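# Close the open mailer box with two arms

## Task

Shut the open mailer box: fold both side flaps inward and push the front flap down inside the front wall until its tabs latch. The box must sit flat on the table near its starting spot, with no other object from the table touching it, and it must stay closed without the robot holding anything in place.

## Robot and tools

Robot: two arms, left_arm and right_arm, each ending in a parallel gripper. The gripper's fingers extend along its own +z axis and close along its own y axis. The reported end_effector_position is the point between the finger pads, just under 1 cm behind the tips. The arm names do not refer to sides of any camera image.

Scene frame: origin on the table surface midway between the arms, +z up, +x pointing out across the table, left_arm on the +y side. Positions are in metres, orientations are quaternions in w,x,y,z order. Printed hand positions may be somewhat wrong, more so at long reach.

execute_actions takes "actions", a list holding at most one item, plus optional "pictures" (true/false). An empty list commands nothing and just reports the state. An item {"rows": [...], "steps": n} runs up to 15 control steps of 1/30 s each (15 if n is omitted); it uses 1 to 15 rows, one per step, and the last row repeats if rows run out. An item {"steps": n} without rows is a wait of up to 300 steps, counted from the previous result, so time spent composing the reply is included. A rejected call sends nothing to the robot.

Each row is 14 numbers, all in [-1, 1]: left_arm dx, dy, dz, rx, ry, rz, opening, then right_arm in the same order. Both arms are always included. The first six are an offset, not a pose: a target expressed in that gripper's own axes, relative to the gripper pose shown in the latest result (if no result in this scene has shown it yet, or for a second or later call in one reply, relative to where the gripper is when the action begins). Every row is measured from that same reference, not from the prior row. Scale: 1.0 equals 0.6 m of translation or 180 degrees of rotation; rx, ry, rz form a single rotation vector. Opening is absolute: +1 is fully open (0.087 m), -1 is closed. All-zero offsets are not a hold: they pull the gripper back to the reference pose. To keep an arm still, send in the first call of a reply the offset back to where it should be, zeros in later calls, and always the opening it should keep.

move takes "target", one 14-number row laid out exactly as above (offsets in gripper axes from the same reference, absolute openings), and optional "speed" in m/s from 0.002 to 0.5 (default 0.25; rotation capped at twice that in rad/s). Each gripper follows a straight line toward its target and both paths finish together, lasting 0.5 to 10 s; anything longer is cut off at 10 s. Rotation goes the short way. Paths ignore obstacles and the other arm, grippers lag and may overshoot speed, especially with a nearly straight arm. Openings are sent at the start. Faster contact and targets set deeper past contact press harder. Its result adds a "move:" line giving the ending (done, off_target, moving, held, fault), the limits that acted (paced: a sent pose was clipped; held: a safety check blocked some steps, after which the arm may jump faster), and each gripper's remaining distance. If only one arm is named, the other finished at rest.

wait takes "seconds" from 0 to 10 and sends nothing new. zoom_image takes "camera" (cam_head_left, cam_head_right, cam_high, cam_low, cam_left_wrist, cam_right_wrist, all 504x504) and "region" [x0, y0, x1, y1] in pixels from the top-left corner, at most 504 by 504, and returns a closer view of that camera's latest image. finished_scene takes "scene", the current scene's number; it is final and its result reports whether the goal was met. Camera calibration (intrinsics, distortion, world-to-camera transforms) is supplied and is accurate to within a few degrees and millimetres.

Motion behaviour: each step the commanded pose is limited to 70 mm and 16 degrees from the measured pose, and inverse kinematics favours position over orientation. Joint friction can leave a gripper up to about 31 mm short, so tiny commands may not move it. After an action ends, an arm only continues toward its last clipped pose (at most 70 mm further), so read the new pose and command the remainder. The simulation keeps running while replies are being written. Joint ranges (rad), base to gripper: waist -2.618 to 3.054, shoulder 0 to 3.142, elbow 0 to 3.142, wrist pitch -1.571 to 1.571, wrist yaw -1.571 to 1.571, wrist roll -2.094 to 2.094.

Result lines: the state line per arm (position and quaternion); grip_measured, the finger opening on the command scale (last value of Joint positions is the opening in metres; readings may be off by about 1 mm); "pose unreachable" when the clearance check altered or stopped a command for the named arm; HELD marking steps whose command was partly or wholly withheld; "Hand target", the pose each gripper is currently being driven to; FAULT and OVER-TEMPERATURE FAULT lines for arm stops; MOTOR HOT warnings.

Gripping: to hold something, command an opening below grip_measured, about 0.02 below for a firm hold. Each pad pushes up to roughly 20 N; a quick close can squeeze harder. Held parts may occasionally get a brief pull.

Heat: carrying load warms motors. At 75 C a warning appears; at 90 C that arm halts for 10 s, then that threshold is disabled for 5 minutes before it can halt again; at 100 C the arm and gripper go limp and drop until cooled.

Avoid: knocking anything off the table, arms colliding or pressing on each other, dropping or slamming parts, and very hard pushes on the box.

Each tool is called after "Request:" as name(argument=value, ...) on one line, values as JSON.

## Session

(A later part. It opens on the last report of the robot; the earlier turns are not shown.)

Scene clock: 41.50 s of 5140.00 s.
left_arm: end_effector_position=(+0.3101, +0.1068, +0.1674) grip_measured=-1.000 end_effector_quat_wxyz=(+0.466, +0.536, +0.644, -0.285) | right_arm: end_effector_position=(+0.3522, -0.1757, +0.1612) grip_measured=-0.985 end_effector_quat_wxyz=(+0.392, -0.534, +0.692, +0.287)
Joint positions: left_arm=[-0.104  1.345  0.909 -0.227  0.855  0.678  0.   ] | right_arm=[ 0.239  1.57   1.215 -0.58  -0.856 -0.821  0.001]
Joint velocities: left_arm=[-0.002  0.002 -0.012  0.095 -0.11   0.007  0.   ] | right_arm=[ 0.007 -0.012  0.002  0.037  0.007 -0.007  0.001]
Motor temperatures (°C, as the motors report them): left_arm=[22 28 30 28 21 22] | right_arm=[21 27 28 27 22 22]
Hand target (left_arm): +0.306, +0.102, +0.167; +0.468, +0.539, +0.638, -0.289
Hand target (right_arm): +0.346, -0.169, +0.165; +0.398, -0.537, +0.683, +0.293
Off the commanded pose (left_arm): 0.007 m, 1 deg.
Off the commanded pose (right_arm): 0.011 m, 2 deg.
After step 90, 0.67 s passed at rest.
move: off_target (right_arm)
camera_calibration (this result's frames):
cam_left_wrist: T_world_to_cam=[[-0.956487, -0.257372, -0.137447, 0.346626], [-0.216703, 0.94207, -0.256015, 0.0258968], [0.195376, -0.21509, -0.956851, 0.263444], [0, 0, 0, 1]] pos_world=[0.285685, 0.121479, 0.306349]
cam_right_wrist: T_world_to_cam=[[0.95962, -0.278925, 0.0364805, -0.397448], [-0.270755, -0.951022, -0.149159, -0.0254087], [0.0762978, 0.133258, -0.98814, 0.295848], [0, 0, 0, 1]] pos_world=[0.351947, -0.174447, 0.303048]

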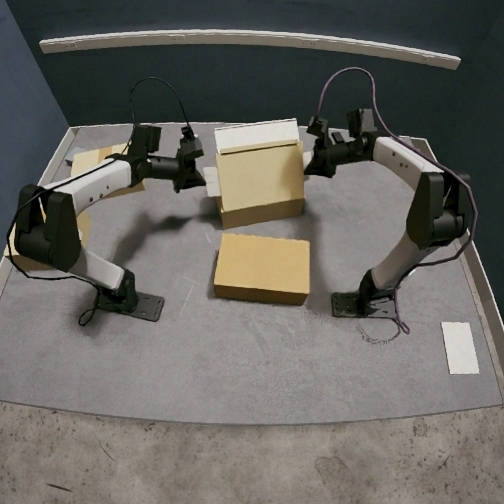

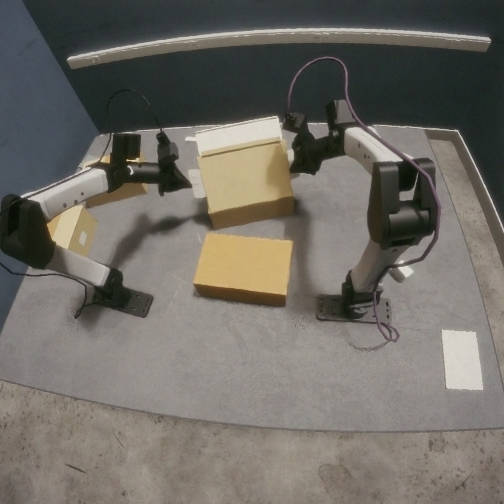

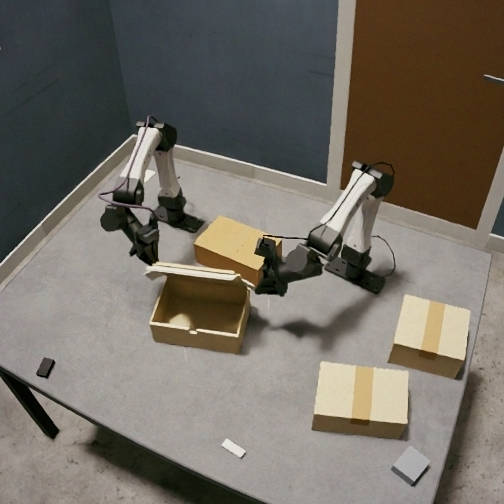

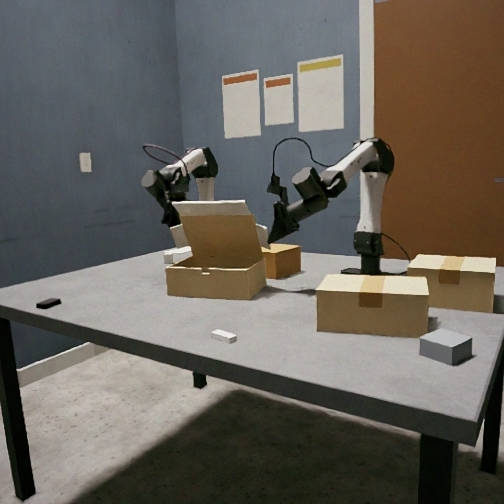

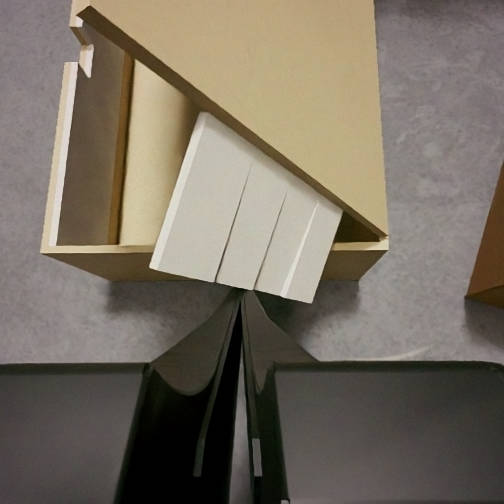

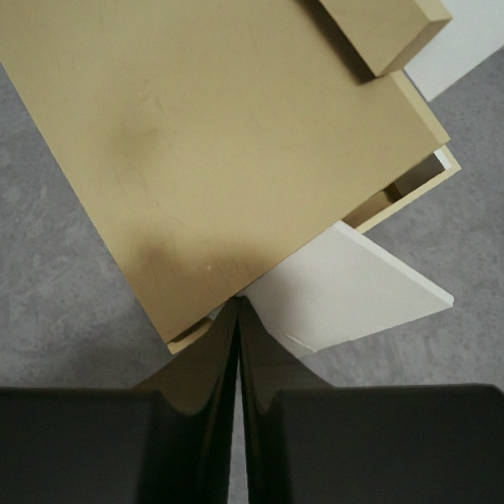

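Request:
move(target=[0,0.21,0.197,0,0,0,0.2, 0,0,0,0,0,0,-1], speed=0.15)

Scene clock: 48.13 s of 5140.00 s.
left_arm: end_effector_position=(+0.4664, +0.0441, +0.1388) grip_measured=+0.200 end_effector_quat_wxyz=(+0.476, +0.536, +0.638, -0.282) | right_arm: end_effector_position=(+0.3534, -0.1766, +0.1609) grip_measured=-0.985 end_effector_quat_wxyz=(+0.393, -0.532, +0.694, +0.284)
Joint positions: left_arm=[-0.146  1.992  1.481 -0.097  0.823  0.635  0.052] | right_arm=[ 0.238  1.57   1.215 -0.577 -0.85  -0.818  0.001]
Joint velocities: left_arm=[-0.002  0.002  0.002  0.007 -0.022 -0.007  0.   ] | right_arm=[-0.002 -0.007  0.002 -0.007 -0.051  0.037 -0.   ]
Motor temperatures (°C, as the motors report them): left_arm=[22 28 30 29 21 22] | right_arm=[21 27 28 28 22 22]
Hand target (left_arm): +0.466, +0.040, +0.132; +0.466, +0.535, +0.644, -0.285
Hand target (right_arm): +0.352, -0.176, +0.161; +0.392, -0.534, +0.692, +0.287
Off the commanded pose (left_arm): 0.007 m, 1 deg.
Off the commanded pose (right_arm): 0.002 m, 0 deg.
After step 90, 2.00 s passed at rest.
move: done
camera_calibration (this result's frames):
cam_left_wrist: T_world_to_cam=[[-0.95306, -0.259848, -0.155418, 0.477024], [-0.211833, 0.939, -0.270934, 0.111525], [0.216339, -0.225294, -0.949968, 0.181814], [0, 0, 0, 1]] pos_world=[0.438924, 0.0601929, 0.277072]
cam_right_wrist: T_world_to_cam=[[0.957693, -0.285163, 0.038818, -0.399649], [-0.276904, -0.949788, -0.145696, -0.0242086], [0.0784161, 0.128784, -0.988567, 0.294112], [0, 0, 0, 1]] pos_world=[0.352974, -0.174835, 0.302736]

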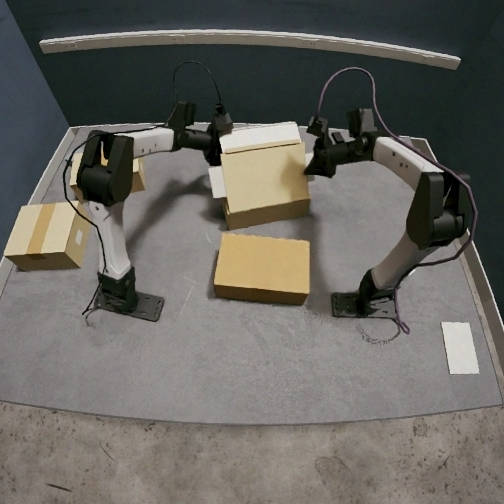

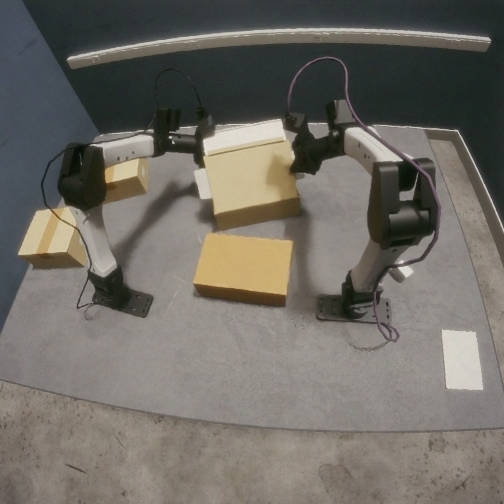

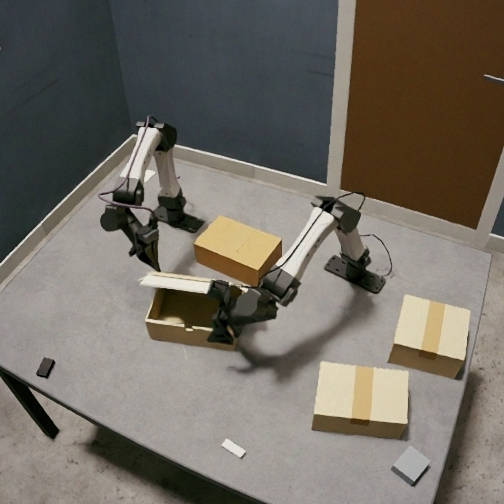

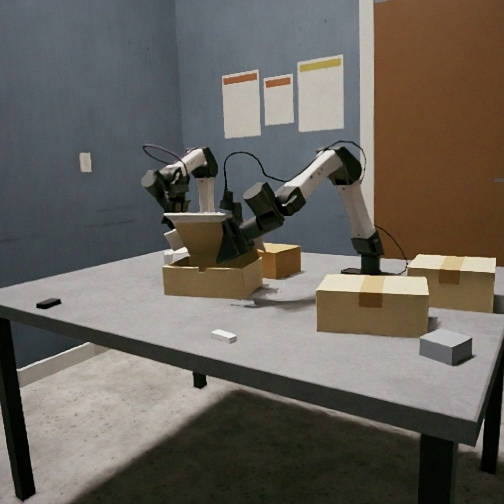

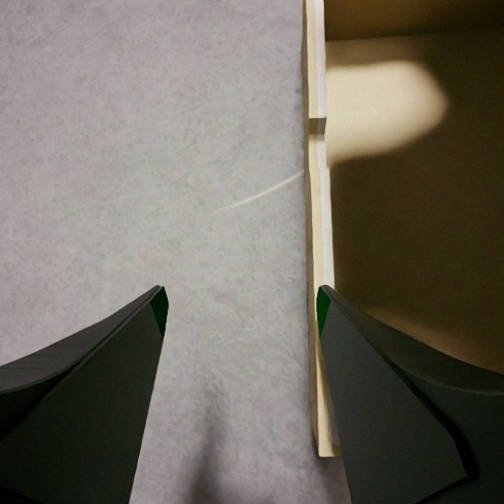

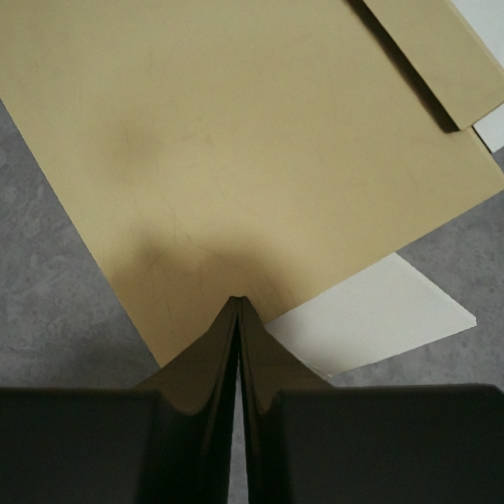

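Request:
move(target=[0,-0.06,0,0,0,0,0.2, 0.04,-0.02,-0.07,0,0,0,-1], speed=0.1)

Request:
move(target=[0.13,0,0.06,0,0,0,0.2, 0,0,0,0,0,0,-1], speed=0.1)

Request:
move(target=[0,0,0,0,0,0,-0.95, 0,0,0,0,0,0,-1])

Scene clock: 52.57 s of 5140.00 s.
left_arm: end_effector_position=(+0.4380, +0.0352, +0.1409) grip_measured=+0.200 end_effector_quat_wxyz=(+0.482, +0.537, +0.633, -0.281) | right_arm: end_effector_position=(+0.3489, -0.2251, +0.1576) grip_measured=-0.985 end_effector_quat_wxyz=(+0.390, -0.528, +0.698, +0.285)
Joint positions: left_arm=[-0.187  1.896  1.338 -0.01   0.791  0.601  0.052] | right_arm=[ 0.086  1.57   1.229 -0.753 -0.926 -1.013  0.001]
Joint velocities: left_arm=[ 0.002 -0.007 -0.027 -0.007 -0.007  0.007  0.   ] | right_arm=[-0.007  0.007 -0.002 -0.11  -0.066 -0.051  0.   ]
Motor temperatures (°C, as the motors report them): left_arm=[22 29 30 29 21 22] | right_arm=[21 27 28 28 22 22]
Hand target (left_arm): +0.432, +0.034, +0.134; +0.476, +0.536, +0.638, -0.283
Hand target (right_arm): +0.351, -0.226, +0.163; +0.394, -0.531, +0.694, +0.285
Off the commanded pose (left_arm): 0.010 m, 1 deg.
Off the commanded pose (right_arm): 0.006 m, 1 deg.
After step 90, 0.40 s passed at rest.
move: done
camera_calibration (this result's frames):
cam_left_wrist: T_world_to_cam=[[-0.951296, -0.259383, -0.166603, 0.448732], [-0.206478, 0.937399, -0.280446, 0.113392], [0.228916, -0.232387, -0.945301, 0.182063], [0, 0, 0, 1]] pos_world=[0.408613, 0.052409, 0.278665]
cam_right_wrist: T_world_to_cam=[[0.955821, -0.292444, 0.0297237, -0.408552], [-0.285632, -0.947896, -0.141092, -0.0691814], [0.0694366, 0.126369, -0.98955, 0.300186], [0, 0, 0, 1]] pos_world=[0.349898, -0.22299, 0.299432]

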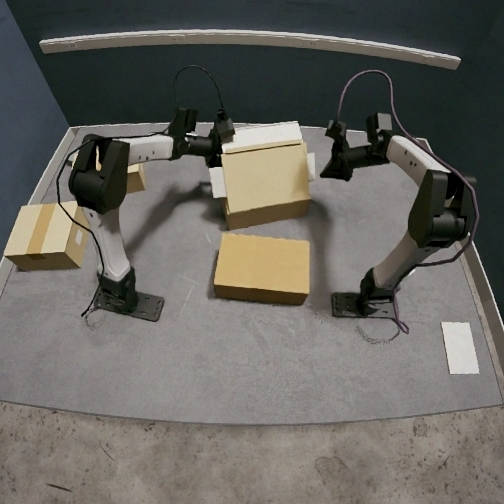

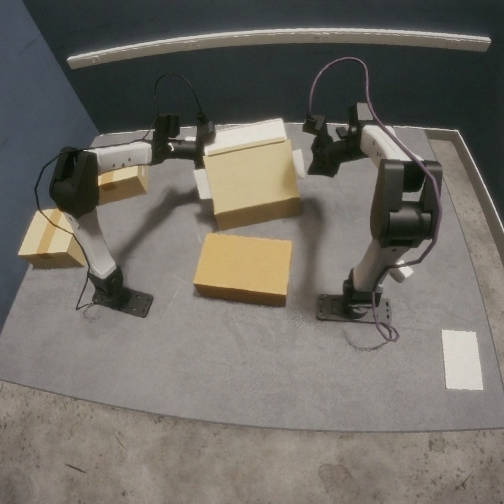

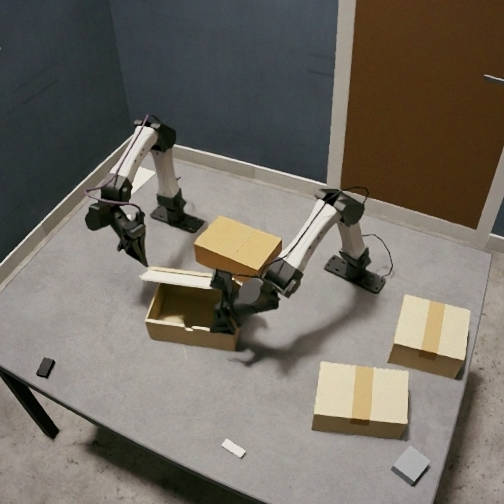

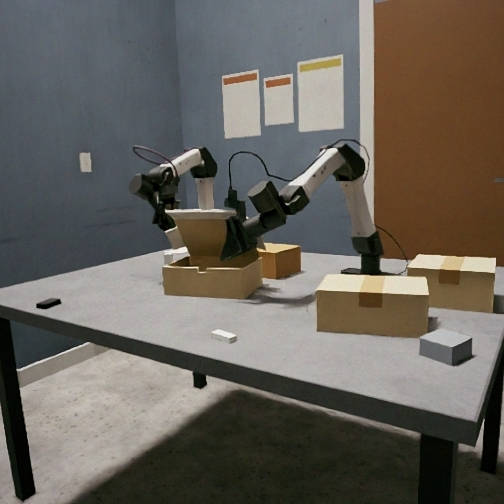

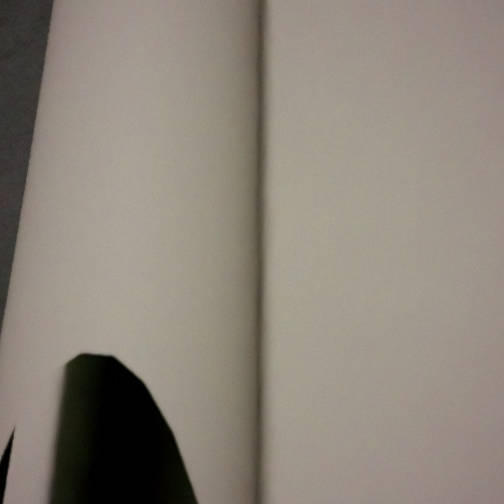

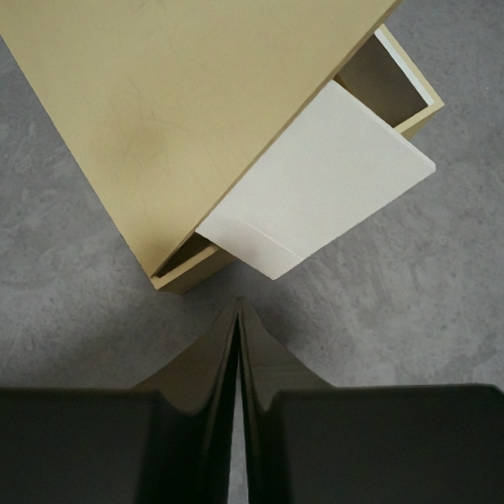

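Scene clock: 53.83 s of 5140.00 s.
left_arm: end_effector_position=(+0.4586, +0.0245, +0.1028) grip_measured=+0.200 end_effector_quat_wxyz=(+0.522, +0.541, +0.597, -0.279) | right_arm: end_effector_position=(+0.3489, -0.2250, +0.1576) grip_measured=-0.985 end_effector_quat_wxyz=(+0.390, -0.528, +0.698, +0.285)
Joint positions: left_arm=[-0.183  2.024  1.267  0.303  0.823  0.59   0.052] | right_arm=[ 0.086  1.57   1.229 -0.753 -0.926 -1.013  0.001]
Joint velocities: left_arm=[-0.017  0.007 -0.032  0.037 -0.007  0.081  0.   ] | right_arm=[ 0.002  0.017  0.012 -0.037  0.051  0.081  0.   ]
Motor temperatures (°C, as the motors report them): left_arm=[22 29 30 29 21 22] | right_arm=[21 27 28 27 22 22]
Hand target (left_arm): +0.449, +0.036, +0.057; +0.481, +0.537, +0.633, -0.281
Hand target (right_arm): +0.349, -0.225, +0.158; +0.390, -0.528, +0.698, +0.285
Off the commanded pose (left_arm): 0.048 m, 6 deg.
Off the commanded pose (right_arm): 0.000 m, 0 deg.
move: off_target (left_arm)
camera_calibration (this result's frames):
cam_left_wrist: T_world_to_cam=[[-0.938167, -0.251343, -0.238051, 0.460399], [-0.158359, 0.923072, -0.350514, 0.102518], [0.307838, -0.291143, -0.905799, 0.0999899], [0, 0, 0, 1]] pos_world=[0.417385, 0.0501975, 0.236103]
cam_right_wrist: T_world_to_cam=[[0.955872, -0.292287, 0.0296115, -0.408481], [-0.285468, -0.947899, -0.141409, -0.0691426], [0.0694007, 0.126716, -0.989508, 0.300305], [0, 0, 0, 1]] pos_world=[0.349877, -0.222987, 0.299473]

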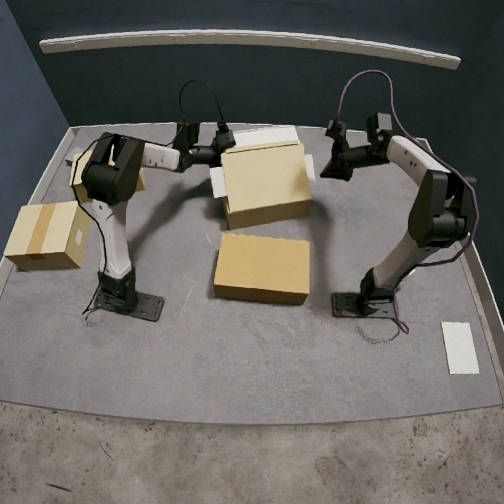

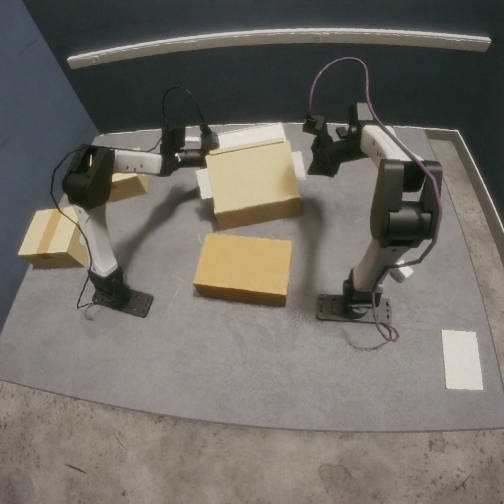

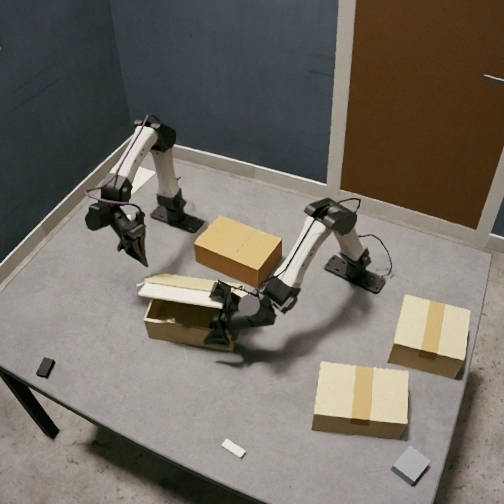

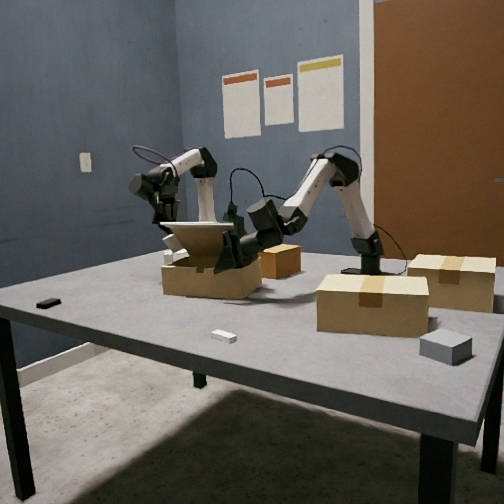

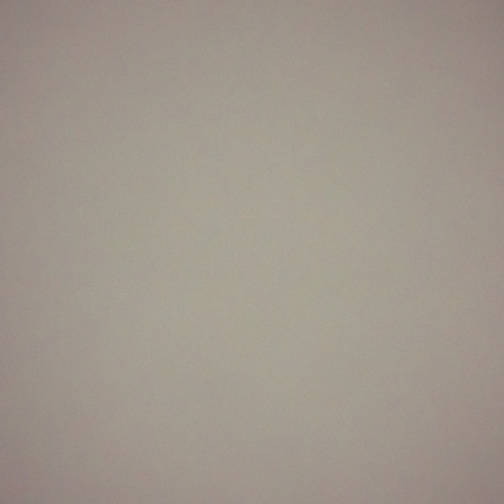

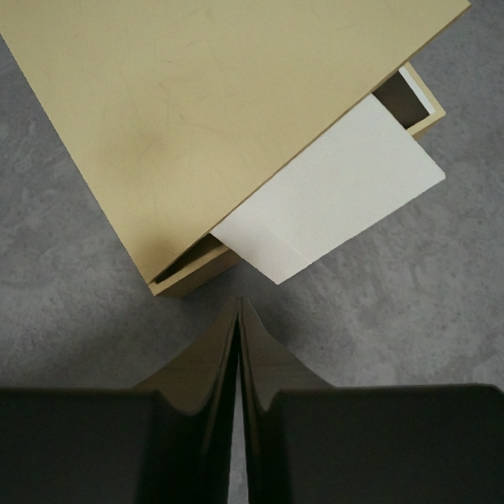

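Scene clock: 54.33 s of 5140.00 s.
left_arm: end_effector_position=(+0.4523, +0.0216, +0.1079) grip_measured=-0.832 end_effector_quat_wxyz=(+0.516, +0.534, +0.599, -0.300) | right_arm: end_effector_position=(+0.3489, -0.2250, +0.1576) grip_measured=-0.985 end_effector_quat_wxyz=(+0.390, -0.528, +0.698, +0.285)
Joint positions: left_arm=[-0.184  2.014  1.267  0.297  0.852  0.55   0.007] | right_arm=[ 0.086  1.57   1.229 -0.753 -0.926 -1.013  0.001]
Joint velocities: left_arm=[ 0.017  0.007 -0.007  0.037  0.037 -0.007  0.   ] | right_arm=[-0.012 -0.002  0.012  0.022 -0.007 -0.095 -0.   ]
Motor temperatures (°C, as the motors report them): left_arm=[22 30 30 29 21 22] | right_arm=[21 27 28 27 22 22]
Hand target (left_arm): +0.458, +0.025, +0.103; +0.522, +0.541, +0.597, -0.280
Hand target (right_arm): +0.349, -0.225, +0.158; +0.390, -0.528, +0.698, +0.285
Off the commanded pose (left_arm): 0.009 m, 3 deg.
Off the commanded pose (right_arm): 0.000 m, 0 deg.
move: off_target (left_arm)
camera_calibration (this result's frames):
cam_left_wrist: T_world_to_cam=[[-0.949591, -0.243328, -0.197658, 0.455563], [-0.158244, 0.916334, -0.367819, 0.107927], [0.270622, -0.317999, -0.908648, 0.123388], [0, 0, 0, 1]] pos_world=[0.416286, 0.051191, 0.24186]
cam_right_wrist: T_world_to_cam=[[0.955872, -0.292287, 0.0296115, -0.408481], [-0.285468, -0.947899, -0.141409, -0.0691426], [0.0694007, 0.126716, -0.989508, 0.300305], [0, 0, 0, 1]] pos_world=[0.349877, -0.222987, 0.299473]

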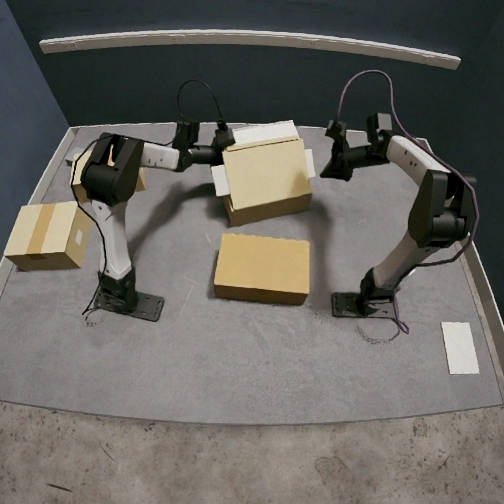

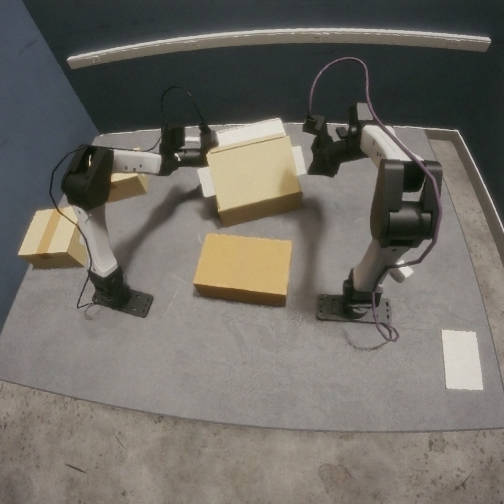

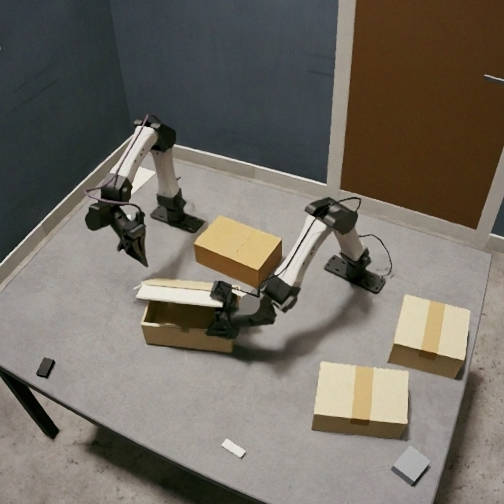

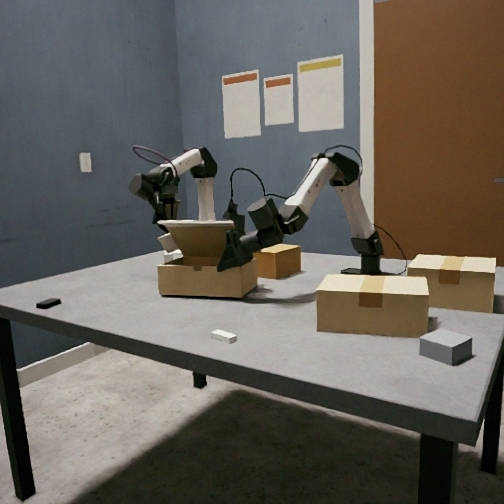

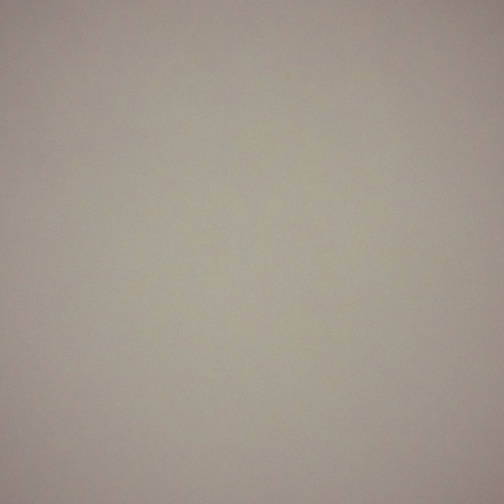

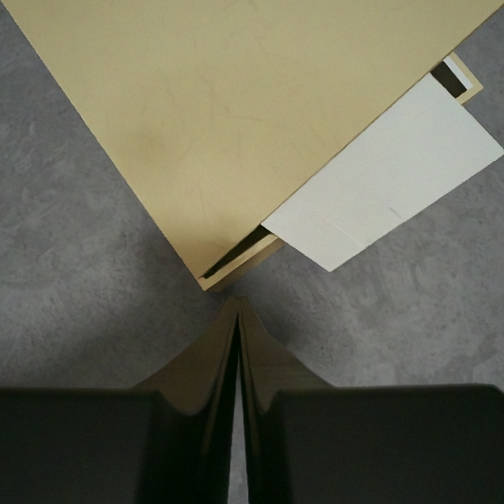

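Request:
move(target=[0,0,0,0,0,0,-0.9, -0.087,-0.112,0.034,0,0,0,-1], speed=0.15)

Request:
move(target=[0,0,0,0,0,0,-0.9, 0.1,0,0.058,0,0,0,-1], speed=0.08)

Request:
move(target=[0,0,0,0,0,0,-0.9, -0.052,0.062,0.09,0,0,0,-1], speed=0.08)

Scene clock: 61.70 s of 5140.00 s.
left_arm: end_effector_position=(+0.4518, +0.0214, +0.1078) grip_measured=-0.835 end_effector_quat_wxyz=(+0.515, +0.531, +0.601, -0.303) | right_arm: end_effector_position=(+0.4247, -0.2038, +0.1930) grip_measured=-0.985 end_effector_quat_wxyz=(+0.397, -0.530, +0.694, +0.282)
Joint positions: left_arm=[-0.184  2.014  1.267  0.297  0.852  0.54   0.007] | right_arm=[ 0.133  1.836  1.658 -0.844 -0.906 -0.945  0.001]
Joint velocities: left_arm=[-0.002 -0.007  0.017 -0.022 -0.007 -0.007  0.   ] | right_arm=[ 0.002  0.007  0.002  0.037  0.051  0.051 -0.   ]
Motor temperatures (°C, as the motors report them): left_arm=[22 32 31 30 21 22] | right_arm=[21 28 29 27 22 22]
Hand target (left_arm): +0.452, +0.022, +0.108; +0.516, +0.534, +0.599, -0.300
Hand target (right_arm): +0.426, -0.201, +0.192; +0.390, -0.528, +0.698, +0.285
Off the commanded pose (left_arm): 0.001 m, 1 deg.
Off the commanded pose (right_arm): 0.004 m, 1 deg.
After step 90, 3.20 s passed at rest.
move: done
camera_calibration (this result's frames):
cam_left_wrist: T_world_to_cam=[[-0.950866, -0.246131, -0.18781, 0.454595], [-0.163819, 0.914726, -0.369377, 0.110711], [0.26271, -0.320461, -0.910103, 0.12722], [0, 0, 0, 1]] pos_world=[0.416974, 0.0513888, 0.242055]
cam_right_wrist: T_world_to_cam=[[0.95536, -0.292049, 0.0446604, -0.478409], [-0.282622, -0.947445, -0.149911, -0.021872], [0.0860945, 0.130597, -0.98769, 0.32074], [0, 0, 0, 1]] pos_world=[0.423257, -0.202329, 0.334879]

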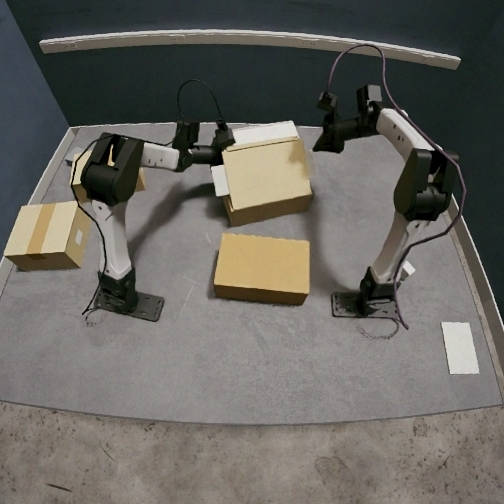

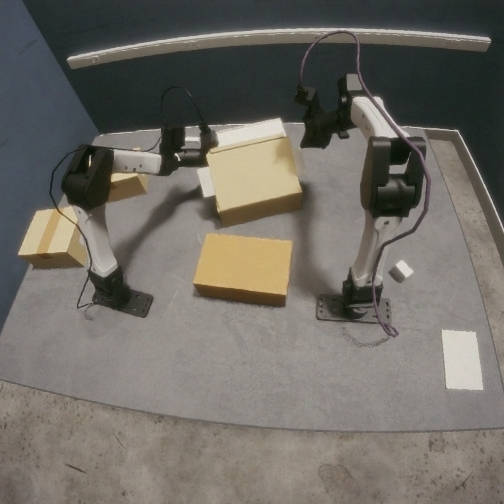

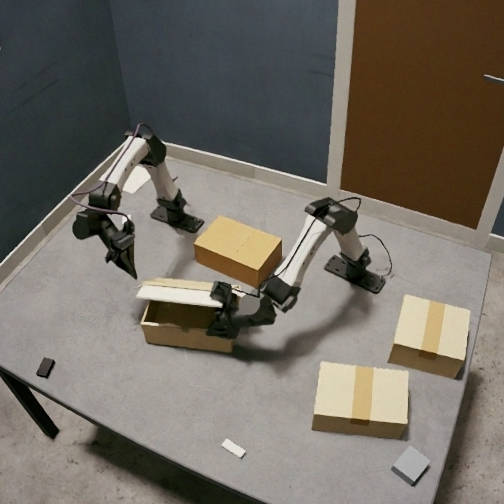

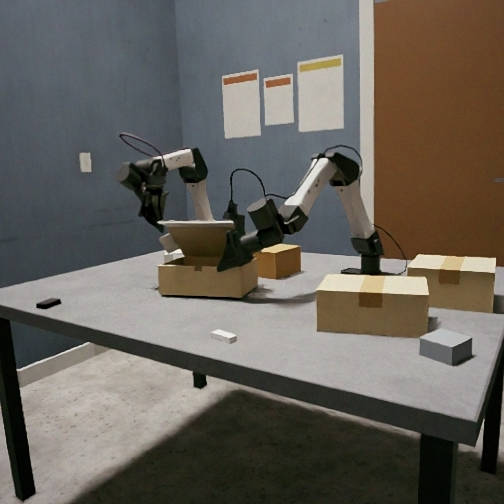

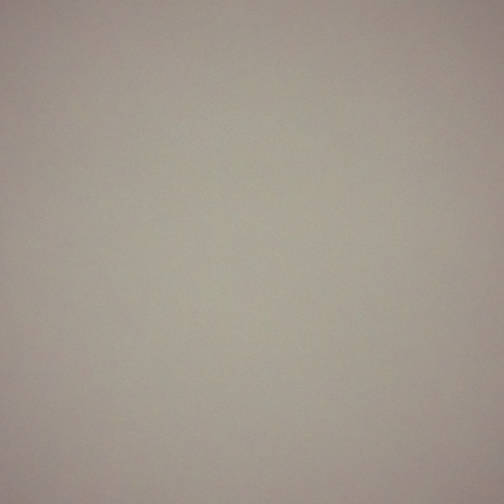

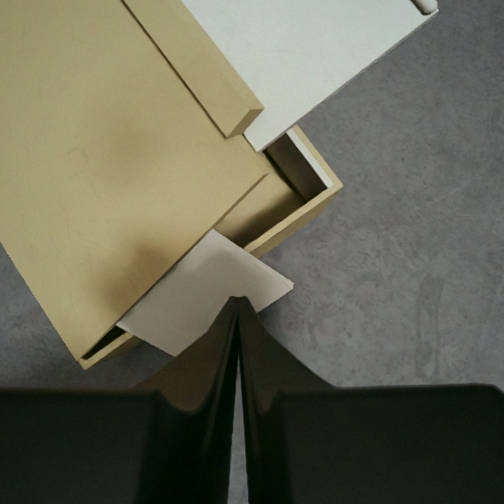

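Scene clock: 62.90 s of 5140.00 s.
left_arm: end_effector_position=(+0.4513, +0.0217, +0.1069) grip_measured=-0.835 end_effector_quat_wxyz=(+0.511, +0.526, +0.607, -0.306) | right_arm: end_effector_position=(+0.4241, -0.2016, +0.1412) grip_measured=-0.985 end_effector_quat_wxyz=(+0.405, -0.534, +0.685, +0.284)
Joint positions: left_arm=[-0.184  2.014  1.267  0.293  0.849  0.527  0.007] | right_arm=[ 0.133  1.836  1.439 -0.608 -0.923 -0.948  0.001]
Joint velocities: left_arm=[-0.017  0.017 -0.017 -0.007  0.007 -0.037  0.   ] | right_arm=[-0.012  0.012 -0.007 -0.022  0.007 -0.037 -0.   ]
Motor temperatures (°C, as the motors report them): left_arm=[22 32 31 30 21 22] | right_arm=[21 28 29 27 22 22]
Hand target (left_arm): +0.452, +0.021, +0.108; +0.515, +0.531, +0.601, -0.303
Hand target (right_arm): +0.425, -0.207, +0.124; +0.396, -0.530, +0.694, +0.282
Off the commanded pose (left_arm): 0.001 m, 1 deg.
Off the commanded pose (right_arm): 0.018 m, 2 deg.
move: off_target (right_arm)
camera_calibration (this result's frames):
cam_left_wrist: T_world_to_cam=[[-0.95188, -0.252956, -0.173022, 0.45308], [-0.175768, 0.913087, -0.367938, 0.115279], [0.251056, -0.319821, -0.913611, 0.132228], [0, 0, 0, 1]] pos_world=[0.418344, 0.0516391, 0.241613]
cam_right_wrist: T_world_to_cam=[[0.95758, -0.28225, 0.0581047, -0.475788], [-0.269183, -0.948097, -0.16927, -0.0308096], [0.102865, 0.146449, -0.983855, 0.264849], [0, 0, 0, 1]] pos_world=[0.420068, -0.202288, 0.283004]

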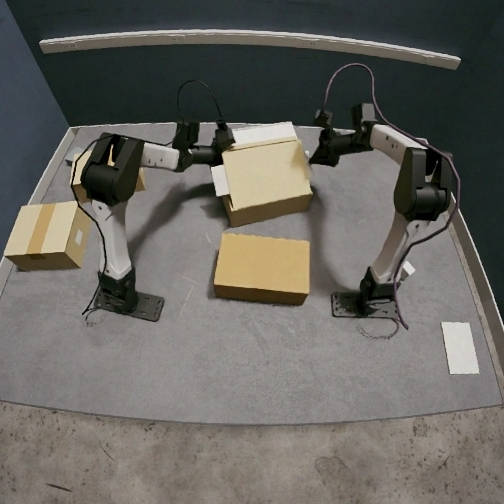

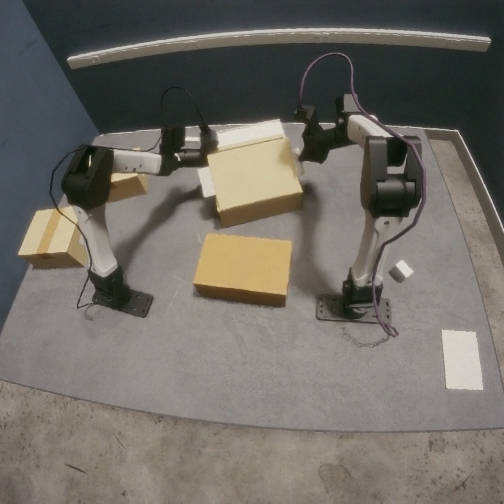

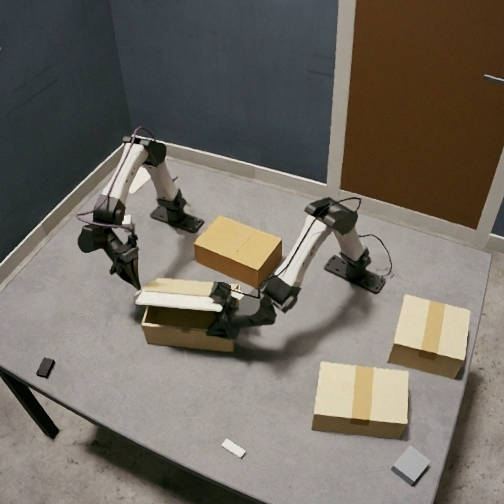

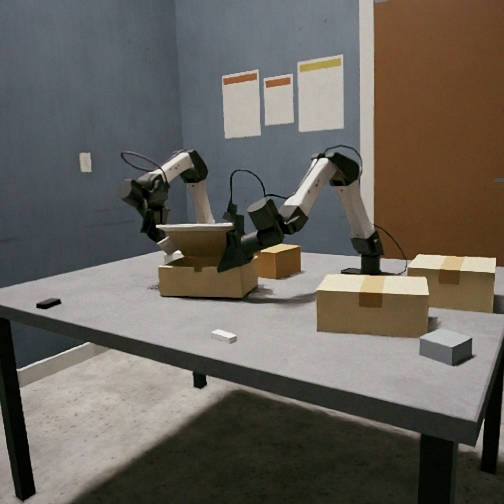

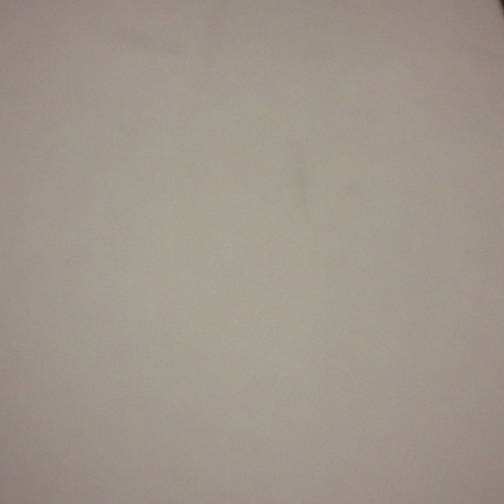

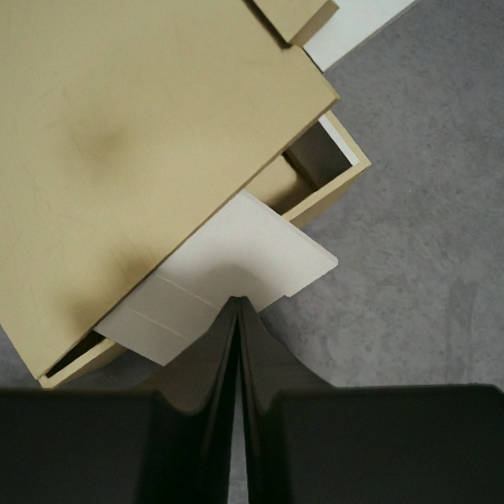

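Scene clock: 64.20 s of 5140.00 s.
left_arm: end_effector_position=(+0.4568, +0.0357, +0.1034) grip_measured=-0.841 end_effector_quat_wxyz=(+0.506, +0.510, +0.625, -0.305) | right_arm: end_effector_position=(+0.4255, -0.1620, +0.1347) grip_measured=-0.985 end_effector_quat_wxyz=(+0.406, -0.520, +0.711, +0.242)
Joint positions: left_arm=[-0.155  2.014  1.267  0.273  0.847  0.509  0.007] | right_arm=[ 0.271  1.798  1.362 -0.411 -0.74  -0.745  0.001]
Joint velocities: left_arm=[ 0.002  0.012  0.007 -0.007 -0.007 -0.037 -0.   ] | right_arm=[ 0.002 -0.012 -0.002 -0.007  0.007 -0.066  0.   ]
Motor temperatures (°C, as the motors report them): left_arm=[22 32 31 30 21 22] | right_arm=[21 28 29 27 22 22]
Hand target (left_arm): +0.451, +0.022, +0.107; +0.511, +0.526, +0.607, -0.306
Hand target (right_arm): +0.405, -0.134, +0.138; +0.403, -0.535, +0.686, +0.284
Off the commanded pose (left_arm): 0.015 m, 3 deg.
Off the commanded pose (right_arm): 0.037 m, 6 deg.
move: off_target (left_arm, right_arm)
camera_calibration (this result's frames):
cam_left_wrist: T_world_to_cam=[[-0.947578, -0.286748, -0.140969, 0.457133], [-0.220905, 0.90667, -0.359377, 0.122197], [0.230863, -0.309396, -0.922484, 0.141842], [0, 0, 0, 1]] pos_world=[0.427417, 0.0641751, 0.239204]
cam_right_wrist: T_world_to_cam=[[0.93067, -0.353591, 0.0939488, -0.470491], [-0.342421, -0.932273, -0.116686, 0.0326174], [0.128845, 0.0764259, -0.988715, 0.230761], [0, 0, 0, 1]] pos_world=[0.419309, -0.153589, 0.276165]

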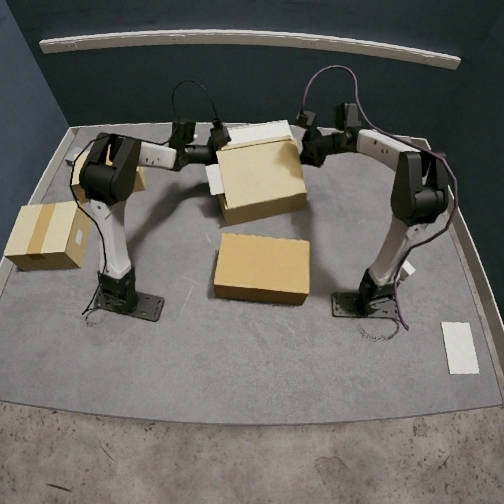

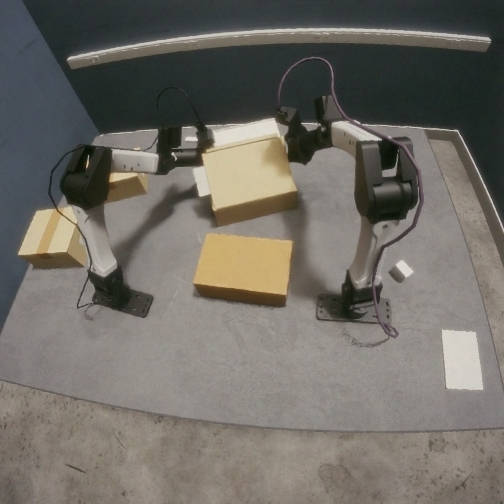

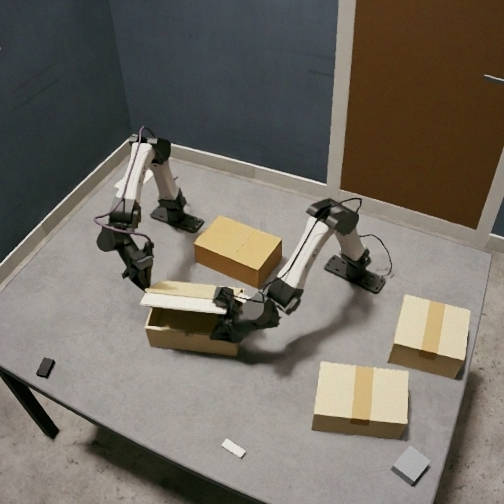

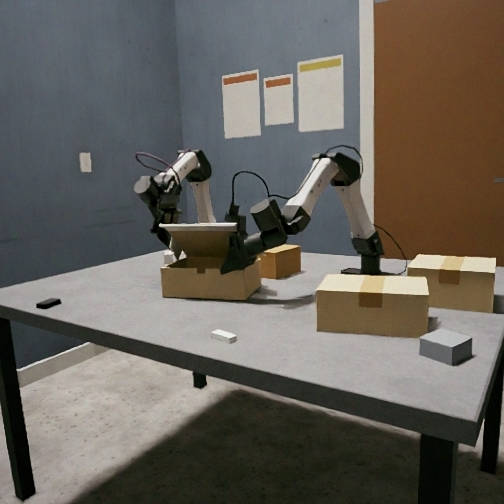

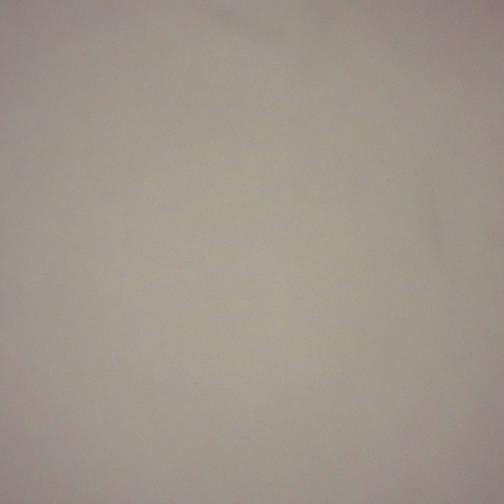

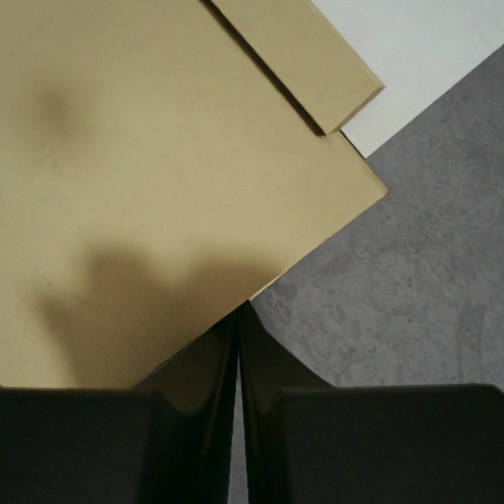

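Request:
move(target=[0.025,0.022,-0.068,0.063,-0.009,0.02,-0.9, 0,0,-0.13,0,0,0,-1], speed=0.06)

Scene clock: 69.23 s of 5140.00 s.
left_arm: end_effector_position=(+0.4548, +0.0787, +0.1098) grip_measured=-0.847 end_effector_quat_wxyz=(+0.479, +0.573, +0.565, -0.352) | right_arm: end_effector_position=(+0.3981, -0.2191, +0.1621) grip_measured=-0.985 end_effector_quat_wxyz=(+0.393, -0.515, +0.720, +0.249)
Joint positions: left_arm=[-0.02   2.063  1.438 -0.131  1.127  0.864  0.007] | right_arm=[ 0.126  1.693  1.382 -0.682 -0.827 -0.901  0.001]
Joint velocities: left_arm=[-0.012 -0.007  0.002 -0.007  0.095  0.037 -0.001] | right_arm=[-0.007  0.007 -0.002 -0.051 -0.066  0.022 -0.   ]
Motor temperatures (°C, as the motors report them): left_arm=[22 33 31 30 21 22] | right_arm=[21 29 29 28 22 22]
Hand target (left_arm): +0.456, +0.082, +0.103; +0.473, +0.572, +0.568, -0.356
Hand target (right_arm): +0.399, -0.221, +0.178; +0.407, -0.520, +0.711, +0.242
Off the commanded pose (left_arm): 0.007 m, 1 deg.
Off the commanded pose (right_arm): 0.016 m, 2 deg.
move: off_target (right_arm)
camera_calibration (this result's frames):
cam_left_wrist: T_world_to_cam=[[-0.983422, -0.0898008, -0.157534, 0.471131], [-0.0263902, 0.930391, -0.365618, -0.00454349], [0.179401, -0.3554, -0.917337, 0.188025], [0, 0, 0, 1]] pos_world=[0.429469, 0.113359, 0.24504]
cam_right_wrist: T_world_to_cam=[[0.931834, -0.357485, 0.0623683, -0.463924], [-0.350417, -0.931093, -0.101357, -0.0257706], [0.0943044, 0.0725934, -0.992893, 0.279342], [0, 0, 0, 1]] pos_world=[0.396927, -0.210119, 0.303679]

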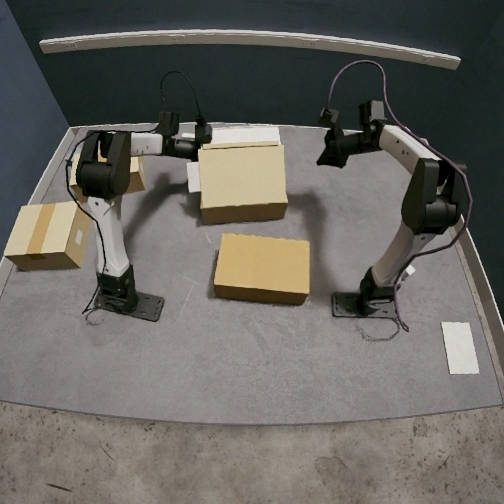

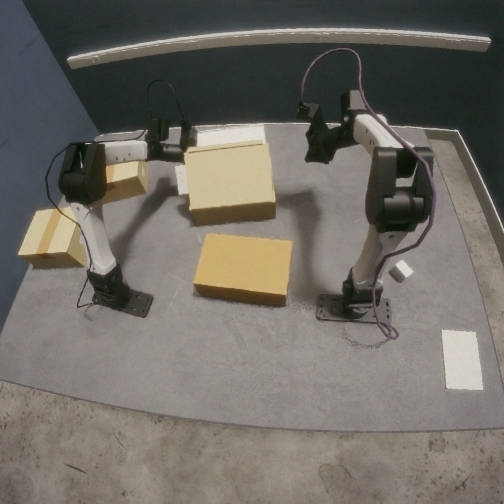

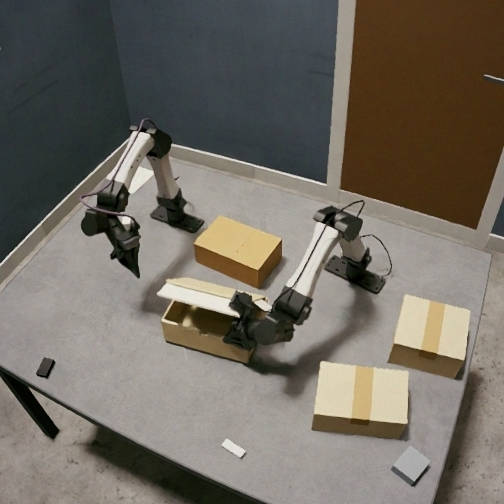

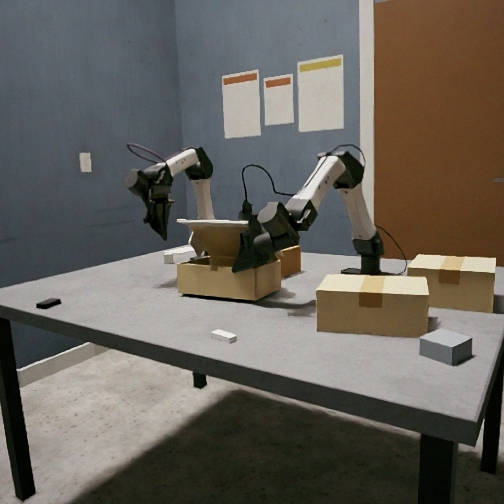

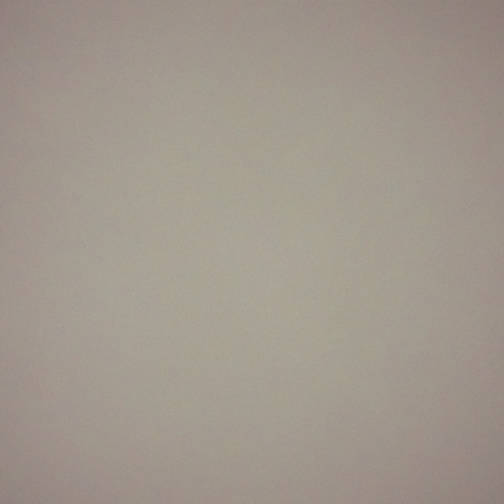

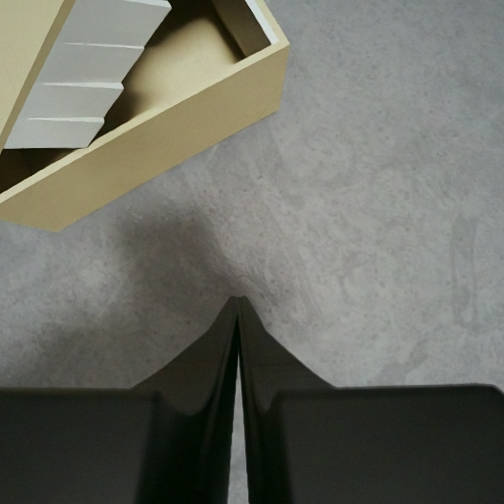

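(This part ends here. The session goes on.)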